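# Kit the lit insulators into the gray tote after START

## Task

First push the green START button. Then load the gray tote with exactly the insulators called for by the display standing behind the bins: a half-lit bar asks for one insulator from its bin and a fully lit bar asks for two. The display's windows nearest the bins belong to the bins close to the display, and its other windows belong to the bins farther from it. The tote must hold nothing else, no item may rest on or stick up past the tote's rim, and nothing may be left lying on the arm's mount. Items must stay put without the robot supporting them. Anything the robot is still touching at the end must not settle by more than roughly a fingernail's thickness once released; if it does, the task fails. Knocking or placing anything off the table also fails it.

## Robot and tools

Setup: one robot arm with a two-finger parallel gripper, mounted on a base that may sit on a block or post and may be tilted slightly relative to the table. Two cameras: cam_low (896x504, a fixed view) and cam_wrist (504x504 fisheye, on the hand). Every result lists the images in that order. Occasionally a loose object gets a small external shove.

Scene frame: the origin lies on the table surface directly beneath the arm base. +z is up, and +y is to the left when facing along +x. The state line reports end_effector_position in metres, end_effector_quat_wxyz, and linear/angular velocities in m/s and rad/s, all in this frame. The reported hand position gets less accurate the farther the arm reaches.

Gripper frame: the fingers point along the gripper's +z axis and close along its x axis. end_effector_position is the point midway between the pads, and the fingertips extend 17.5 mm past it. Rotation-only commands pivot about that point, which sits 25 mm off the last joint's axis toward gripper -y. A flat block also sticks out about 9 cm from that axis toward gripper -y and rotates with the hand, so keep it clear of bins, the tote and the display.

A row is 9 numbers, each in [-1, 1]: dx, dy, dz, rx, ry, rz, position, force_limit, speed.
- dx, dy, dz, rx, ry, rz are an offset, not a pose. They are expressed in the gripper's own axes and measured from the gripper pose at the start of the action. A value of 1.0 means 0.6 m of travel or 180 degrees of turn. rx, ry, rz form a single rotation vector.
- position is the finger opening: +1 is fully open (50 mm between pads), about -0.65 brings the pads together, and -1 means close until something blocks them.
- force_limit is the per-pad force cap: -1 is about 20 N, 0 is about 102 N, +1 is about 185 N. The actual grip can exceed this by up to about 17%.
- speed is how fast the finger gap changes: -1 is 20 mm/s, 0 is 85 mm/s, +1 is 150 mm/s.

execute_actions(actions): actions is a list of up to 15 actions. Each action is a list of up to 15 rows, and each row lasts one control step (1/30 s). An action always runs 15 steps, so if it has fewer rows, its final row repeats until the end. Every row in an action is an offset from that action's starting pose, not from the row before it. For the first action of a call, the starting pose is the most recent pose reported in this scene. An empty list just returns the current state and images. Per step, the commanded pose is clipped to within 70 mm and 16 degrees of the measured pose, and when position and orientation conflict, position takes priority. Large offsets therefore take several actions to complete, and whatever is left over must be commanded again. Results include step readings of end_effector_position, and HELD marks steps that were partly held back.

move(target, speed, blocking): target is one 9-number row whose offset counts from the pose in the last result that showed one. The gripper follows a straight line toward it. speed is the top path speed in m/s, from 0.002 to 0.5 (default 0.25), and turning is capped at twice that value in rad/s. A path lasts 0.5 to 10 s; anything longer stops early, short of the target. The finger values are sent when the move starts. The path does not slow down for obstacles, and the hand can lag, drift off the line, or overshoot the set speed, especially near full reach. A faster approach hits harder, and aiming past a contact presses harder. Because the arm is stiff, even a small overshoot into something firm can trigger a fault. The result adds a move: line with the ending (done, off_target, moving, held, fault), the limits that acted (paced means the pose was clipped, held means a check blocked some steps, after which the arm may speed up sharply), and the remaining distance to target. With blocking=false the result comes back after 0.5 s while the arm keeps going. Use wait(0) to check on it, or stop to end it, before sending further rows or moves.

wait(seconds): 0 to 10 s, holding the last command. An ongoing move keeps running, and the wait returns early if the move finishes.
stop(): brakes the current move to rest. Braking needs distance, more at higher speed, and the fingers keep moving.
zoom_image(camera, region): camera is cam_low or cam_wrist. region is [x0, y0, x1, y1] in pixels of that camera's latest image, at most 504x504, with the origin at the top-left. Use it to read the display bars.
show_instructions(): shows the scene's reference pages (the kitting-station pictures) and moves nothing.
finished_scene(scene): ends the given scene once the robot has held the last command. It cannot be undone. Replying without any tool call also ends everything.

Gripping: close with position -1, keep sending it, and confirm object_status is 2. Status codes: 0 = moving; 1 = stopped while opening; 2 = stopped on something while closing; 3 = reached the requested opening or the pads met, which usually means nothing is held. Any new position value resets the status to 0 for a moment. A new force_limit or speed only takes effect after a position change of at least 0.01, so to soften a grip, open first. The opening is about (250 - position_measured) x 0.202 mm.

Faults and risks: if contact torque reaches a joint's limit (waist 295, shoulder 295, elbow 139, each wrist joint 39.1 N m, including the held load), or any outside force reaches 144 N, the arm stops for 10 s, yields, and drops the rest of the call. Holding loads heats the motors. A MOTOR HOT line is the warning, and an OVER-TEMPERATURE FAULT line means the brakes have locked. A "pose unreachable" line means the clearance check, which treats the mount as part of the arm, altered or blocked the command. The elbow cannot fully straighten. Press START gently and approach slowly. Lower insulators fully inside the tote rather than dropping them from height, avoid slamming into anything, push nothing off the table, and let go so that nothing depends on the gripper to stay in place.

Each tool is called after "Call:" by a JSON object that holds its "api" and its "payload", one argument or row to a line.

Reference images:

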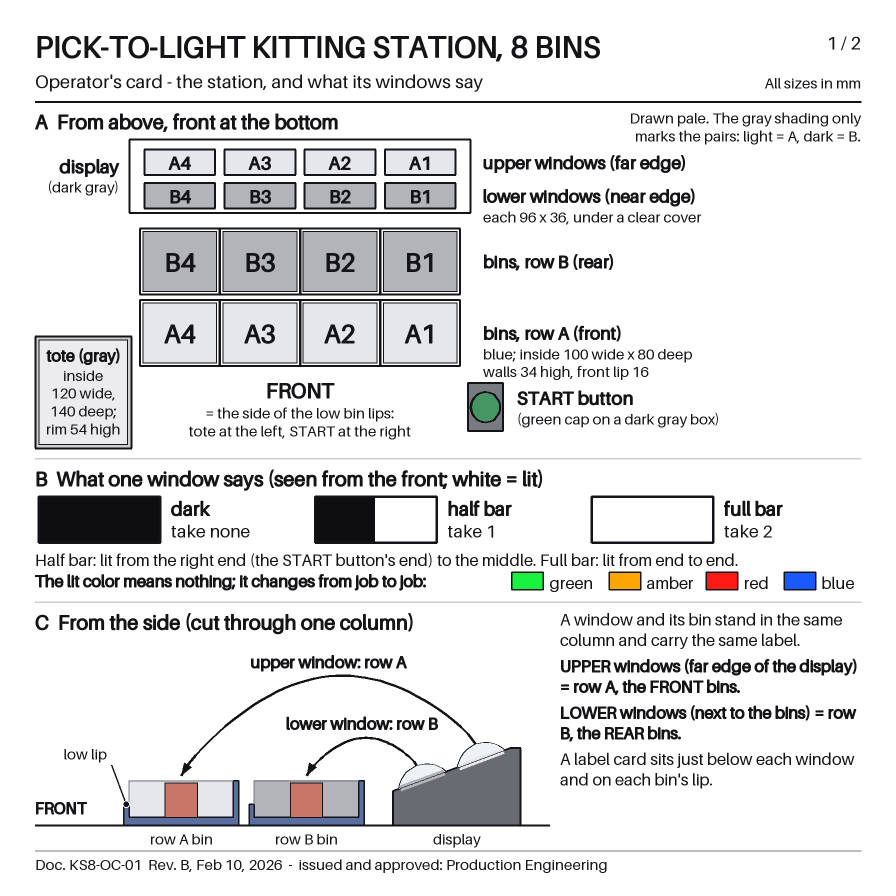

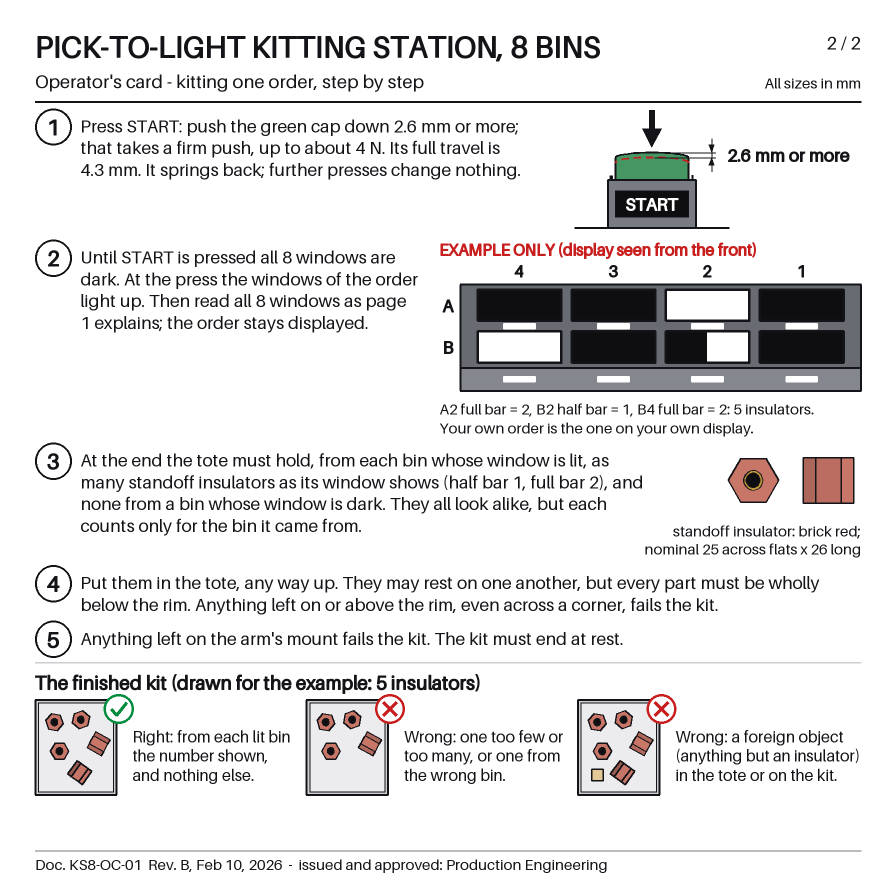

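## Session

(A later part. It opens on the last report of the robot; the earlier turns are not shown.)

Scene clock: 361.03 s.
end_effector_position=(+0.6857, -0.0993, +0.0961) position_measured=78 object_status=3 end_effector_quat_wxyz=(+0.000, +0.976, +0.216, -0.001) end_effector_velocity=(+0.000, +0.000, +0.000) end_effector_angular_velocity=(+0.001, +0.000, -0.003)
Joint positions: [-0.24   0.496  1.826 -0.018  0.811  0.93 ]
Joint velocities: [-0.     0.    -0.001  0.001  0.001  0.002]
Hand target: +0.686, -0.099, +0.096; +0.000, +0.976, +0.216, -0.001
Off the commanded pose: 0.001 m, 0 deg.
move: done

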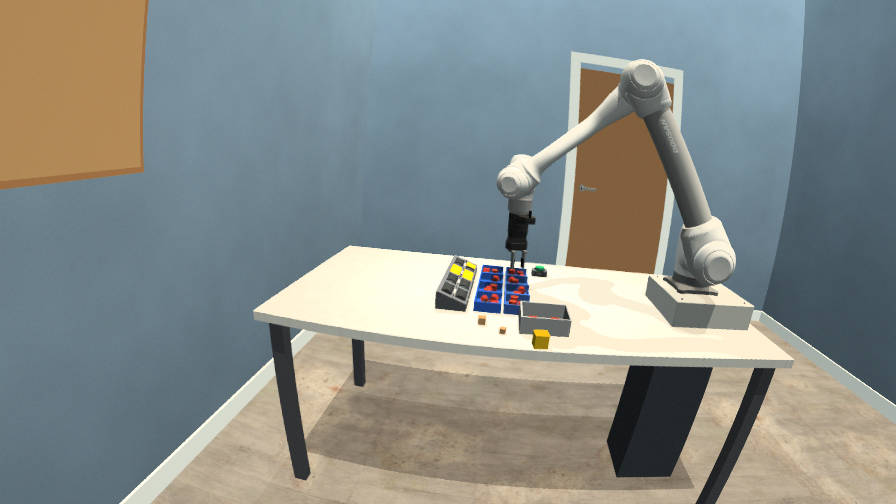

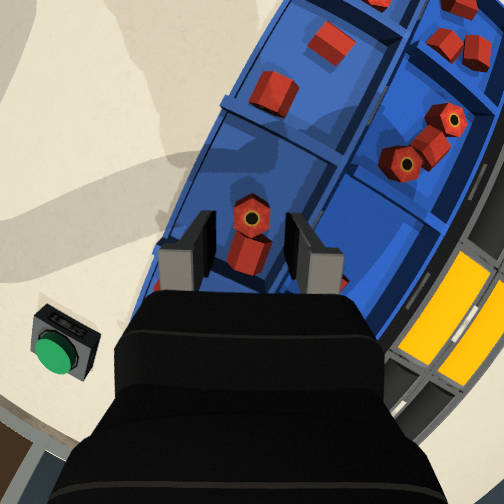

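Call:
{"api": "move", "payload": {
  "target": [0.0013, 0, 0.1063, 0, 0, 0.008, 0.5, -0.7, 0],
  "speed": 0.1
}}

Call:
{"api": "execute_actions", "payload": {
  "actions": [
    [[0,0,0,0,0,0,-1,-0.7,0]]
  ]
}}

Call:
{"api": "move", "payload": {
  "target": [0, 0, -0.1133, 0, 0, 0, -1, -0.7, 0],
  "speed": 0.2
}}

Scene clock: 368.87 s.
end_effector_position=(+0.6864, -0.0991, +0.0324) position_measured=78 object_status=3 end_effector_quat_wxyz=(+0.000, +0.979, +0.204, -0.001) end_effector_velocity=(+0.000, -0.000, -0.000) end_effector_angular_velocity=(+0.000, -0.000, -0.000)
Joint positions: [-0.241  0.573  1.85  -0.02   0.71   0.957]
Joint velocities: [-0.  0. -0.  0. -0.  0.]
Hand target: +0.686, -0.099, +0.032; +0.000, +0.979, +0.204, -0.001
Off the commanded pose: 0.000 m, 0 deg.
move: done

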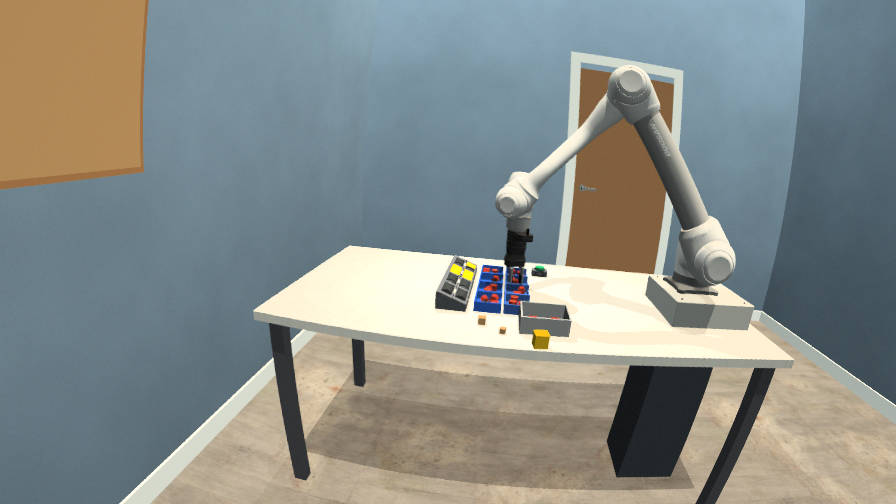

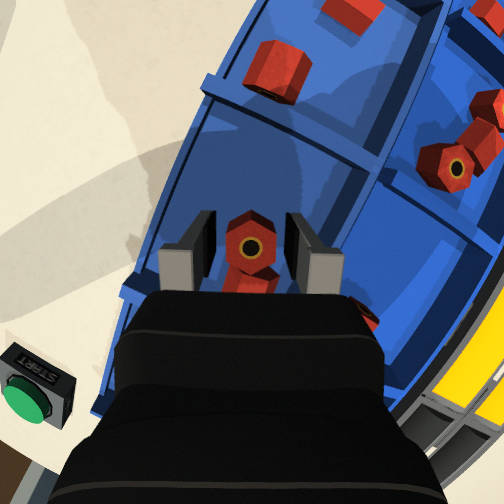

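Scene clock: 369.37 s.
end_effector_position=(+0.6864, -0.0991, +0.0324) position_measured=137 object_status=2 end_effector_quat_wxyz=(+0.000, +0.979, +0.204, -0.001) end_effector_velocity=(-0.000, +0.001, +0.000) end_effector_angular_velocity=(+0.001, +0.000, -0.000)
Joint positions: [-0.241  0.573  1.85  -0.02   0.71   0.957]
Joint velocities: [ 0.    -0.     0.     0.001  0.    -0.   ]
Hand target: +0.686, -0.099, +0.032; +0.000, +0.979, +0.204, -0.001
Off the commanded pose: 0.000 m, 0 deg.
Step readings (end_effector_position):
0: (+0.6864, -0.0991, +0.0324)
1: (+0.6864, -0.0991, +0.0324)
2: (+0.6864, -0.0991, +0.0324)
4: (+0.6864, -0.0991, +0.0324)
8: (+0.6864, -0.0991, +0.0324)
15: end_effector_position above

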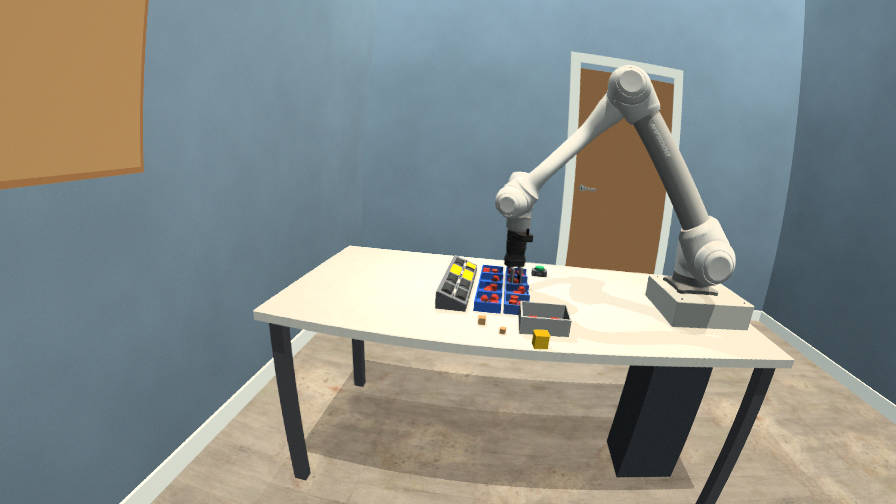

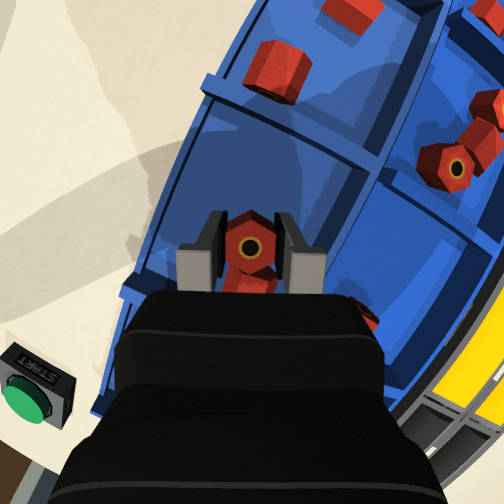

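Scene clock: 370.13 s.
end_effector_position=(+0.6864, -0.0990, +0.1003) position_measured=137 object_status=2 end_effector_quat_wxyz=(+0.000, +0.979, +0.204, -0.001) end_effector_velocity=(-0.000, +0.001, +0.001) end_effector_angular_velocity=(+0.002, +0.001, -0.001)
Joint positions: [-0.24   0.491  1.824 -0.018  0.818  0.955]
Joint velocities: [ 0.    -0.    -0.     0.002  0.002  0.   ]
Hand target: +0.686, -0.099, +0.100; +0.001, +0.979, +0.204, -0.001
Off the commanded pose: 0.000 m, 0 deg.
move: done

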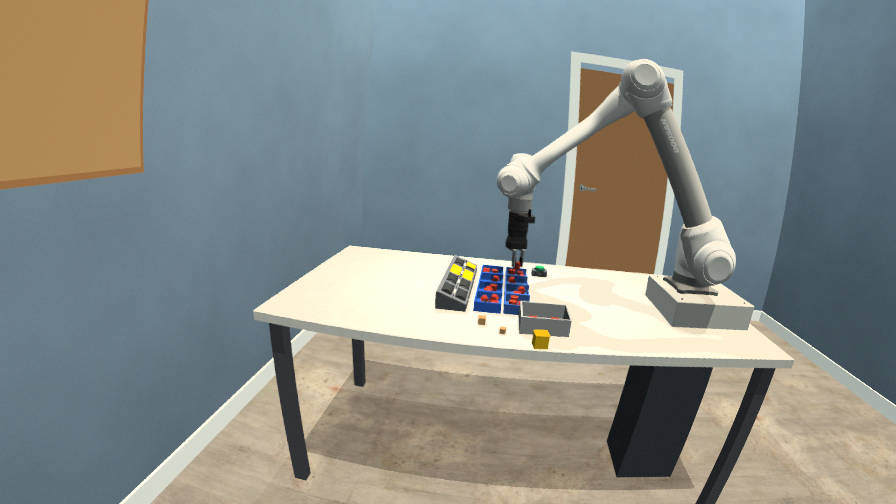

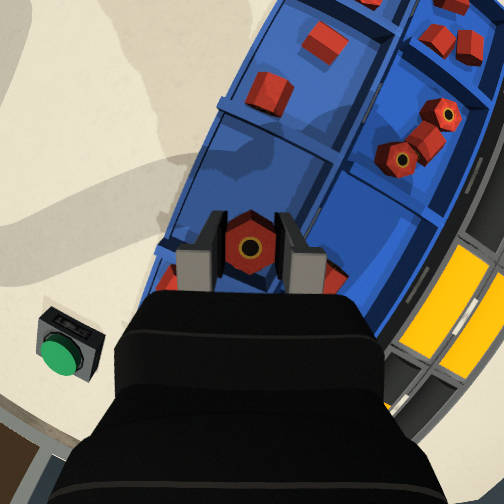

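Call:
{"api": "move", "payload": {
  "target": [0.0826, -0.5405, 0, 0, 0, 0.131, -1, -0.7, 0],
  "speed": 0.4
}}

Scene clock: 375.83 s.
end_effector_position=(+0.6023, +0.2175, +0.0997) position_measured=137 object_status=2 end_effector_quat_wxyz=(+0.001, +1.000, -0.000, -0.000) end_effector_velocity=(-0.000, +0.001, -0.000) end_effector_angular_velocity=(+0.000, +0.001, +0.000)
Joint positions: [ 0.239  0.41   1.974 -0.024  0.757  1.851]
Joint velocities: [ 0.001  0.001 -0.001  0.001  0.    -0.   ]
Hand target: +0.602, +0.218, +0.100; +0.001, +1.000, -0.000, -0.000
Off the commanded pose: 0.001 m, 0 deg.
move: done

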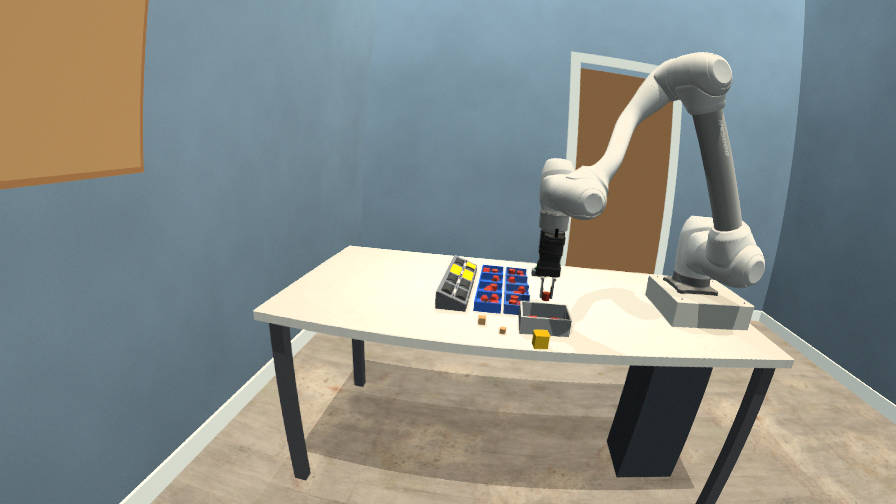

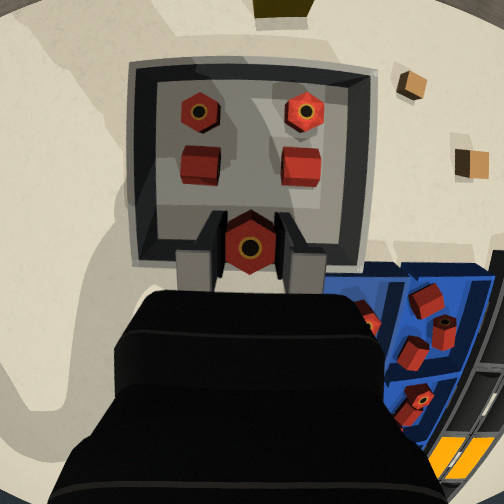

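Call:
{"api": "move", "payload": {
  "target": [0, 0, 0.1078, 0, 0, 0, -1, -0.7, 0],
  "speed": 0.1
}}

Call:
{"api": "execute_actions", "payload": {
  "actions": [
    [[0,0,0,0,0,0,0.5,-0.7,0]]
  ]
}}

Call:
{"api": "move", "payload": {
  "target": [0, 0.05, -0.2, 0, 0, 0, 0.5, -0.7, 0],
  "speed": 0.25
}}

Scene clock: 383.60 s.
end_effector_position=(+0.6024, +0.2174, +0.0351) position_measured=137 object_status=2 end_effector_quat_wxyz=(+0.001, +1.000, -0.000, -0.000) end_effector_velocity=(-0.000, -0.000, -0.000) end_effector_angular_velocity=(-0.001, +0.001, +0.000)
Joint positions: [ 0.238  0.497  2.    -0.027  0.643  1.854]
Joint velocities: [-0.     0.001 -0.    -0.001  0.001 -0.   ]
Hand target: +0.602, +0.217, +0.035; +0.001, +1.000, -0.000, -0.000
Off the commanded pose: 0.000 m, 0 deg.
move: done

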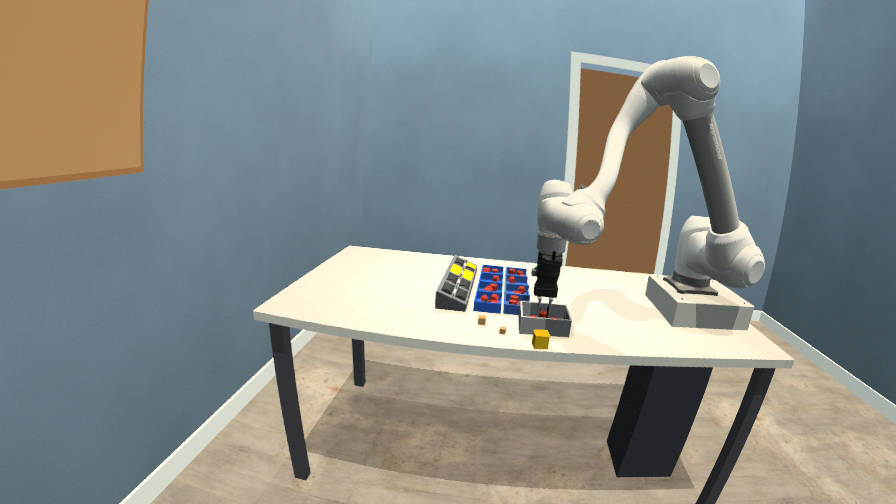

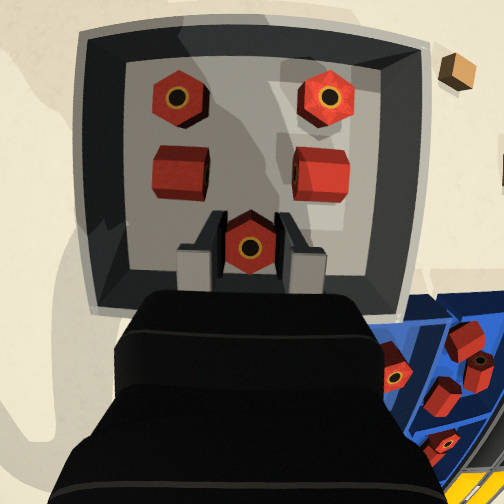

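Scene clock: 384.10 s.
end_effector_position=(+0.6024, +0.2174, +0.0351) position_measured=78 object_status=3 end_effector_quat_wxyz=(+0.001, +1.000, -0.000, -0.000) end_effector_velocity=(+0.000, +0.000, -0.000) end_effector_angular_velocity=(+0.000, +0.000, -0.002)
Joint positions: [ 0.238  0.497  2.    -0.027  0.643  1.854]
Joint velocities: [ 0.     0.     0.     0.    -0.     0.002]
Hand target: +0.602, +0.217, +0.035; +0.001, +1.000, -0.000, -0.000
Off the commanded pose: 0.000 m, 0 deg.
Step readings (end_effector_position):
0: (+0.6024, +0.2174, +0.0351)
1: (+0.6024, +0.2174, +0.0351)
2: (+0.6024, +0.2174, +0.0351)
4: (+0.6024, +0.2174, +0.0351)
8: (+0.6024, +0.2174, +0.0351)
15: end_effector_position above

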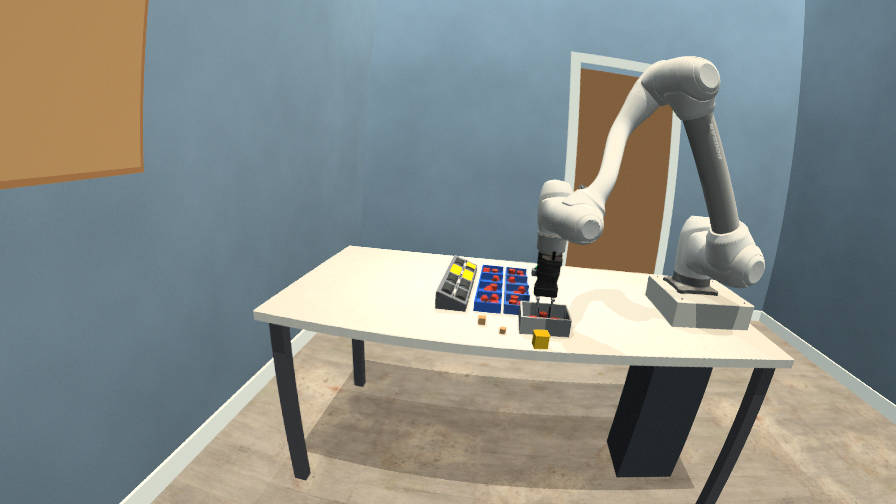

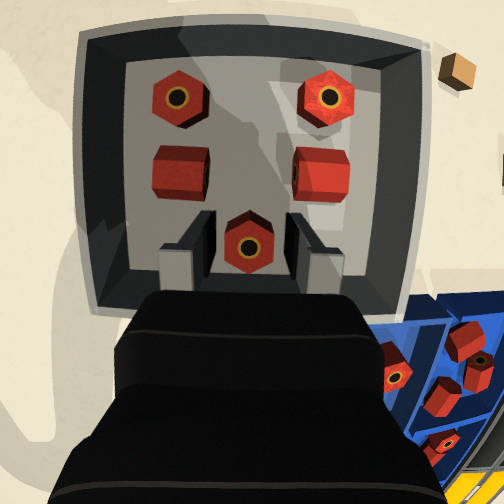

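Scene clock: 384.97 s.
end_effector_position=(+0.6022, +0.1876, +0.1550) position_measured=78 object_status=3 end_effector_quat_wxyz=(+0.001, +1.000, -0.000, -0.000) end_effector_velocity=(+0.001, +0.000, +0.001) end_effector_angular_velocity=(+0.001, -0.002, -0.001)
Joint positions: [ 0.194  0.331  1.958 -0.022  0.85   1.803]
Joint velocities: [-0.    -0.001 -0.001  0.001 -0.     0.   ]
Hand target: +0.602, +0.188, +0.155; +0.001, +1.000, -0.000, -0.000
Off the commanded pose: 0.000 m, 0 deg.
move: done

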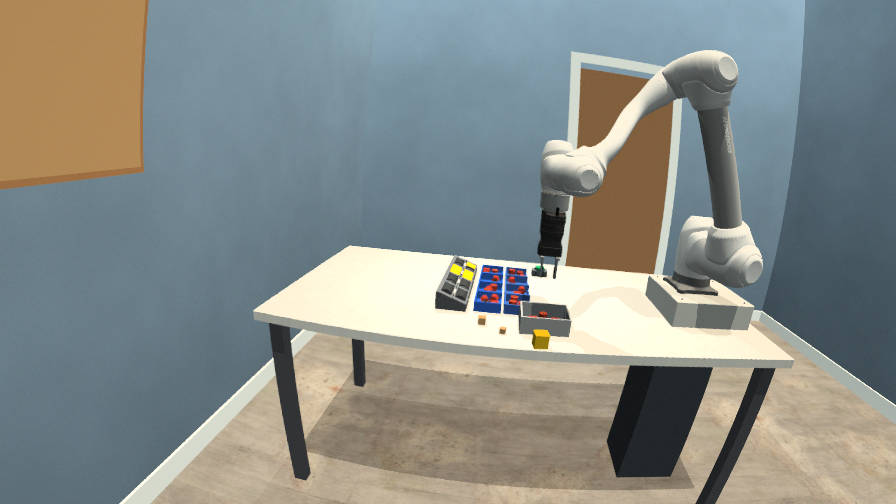

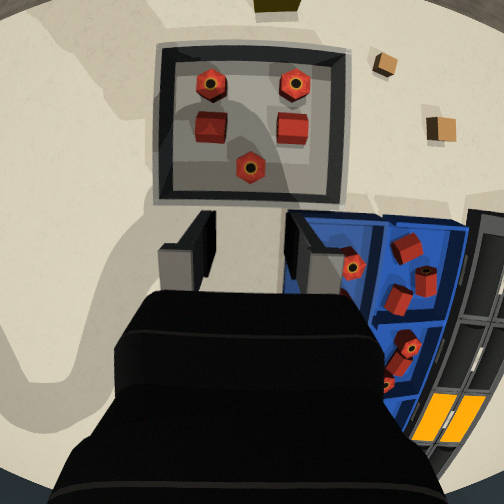

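Call:
{"api": "move", "payload": {
  "target": [-0.05, 0.18, 0, 0, 0, 0, 0.5, -0.7, 0],
  "speed": 0.3
}}

Call:
{"api": "finished_scene", "payload": {
  "scene": 1
}}

Scene clock: 389.17 s.
end_effector_position=(+0.5721, +0.0799, +0.1551) position_measured=78 object_status=3 end_effector_quat_wxyz=(+0.001, +1.000, -0.000, -0.001) end_effector_velocity=(-0.000, -0.000, +0.000) end_effector_angular_velocity=(-0.000, +0.001, +0.001)
Joint positions: [ 0.022  0.263  2.053 -0.021  0.821  1.63 ]
Joint velocities: [-0.001 -0.     0.    -0.     0.001 -0.001]
Hand target: +0.572, +0.080, +0.155; +0.001, +1.000, -0.000, -0.001
Off the commanded pose: 0.000 m, 0 deg.
move: done

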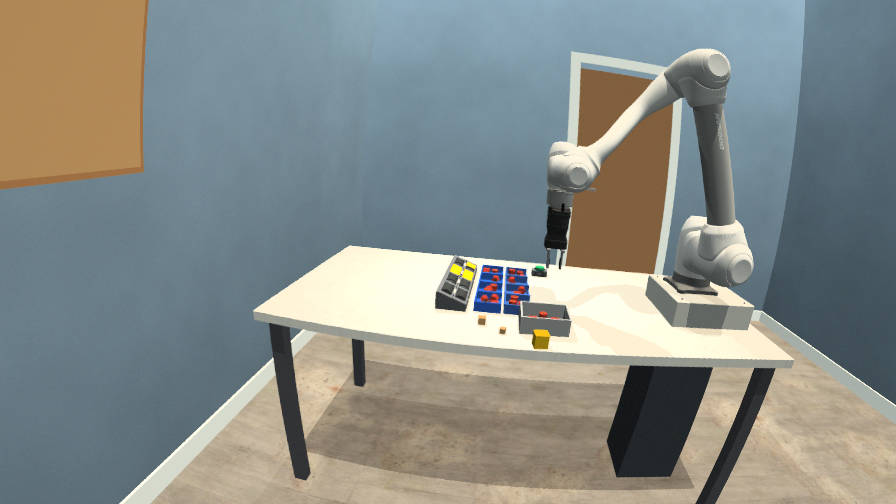

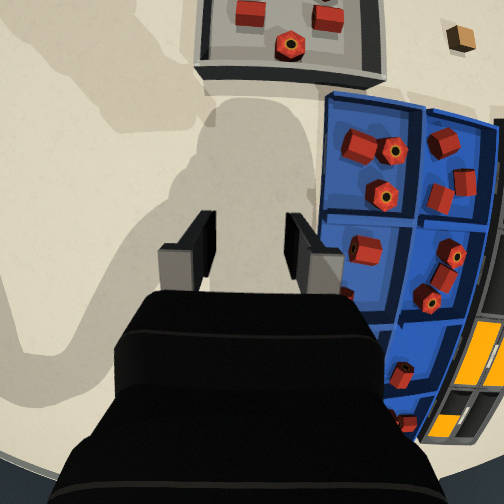

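The scene is finished: the task was done.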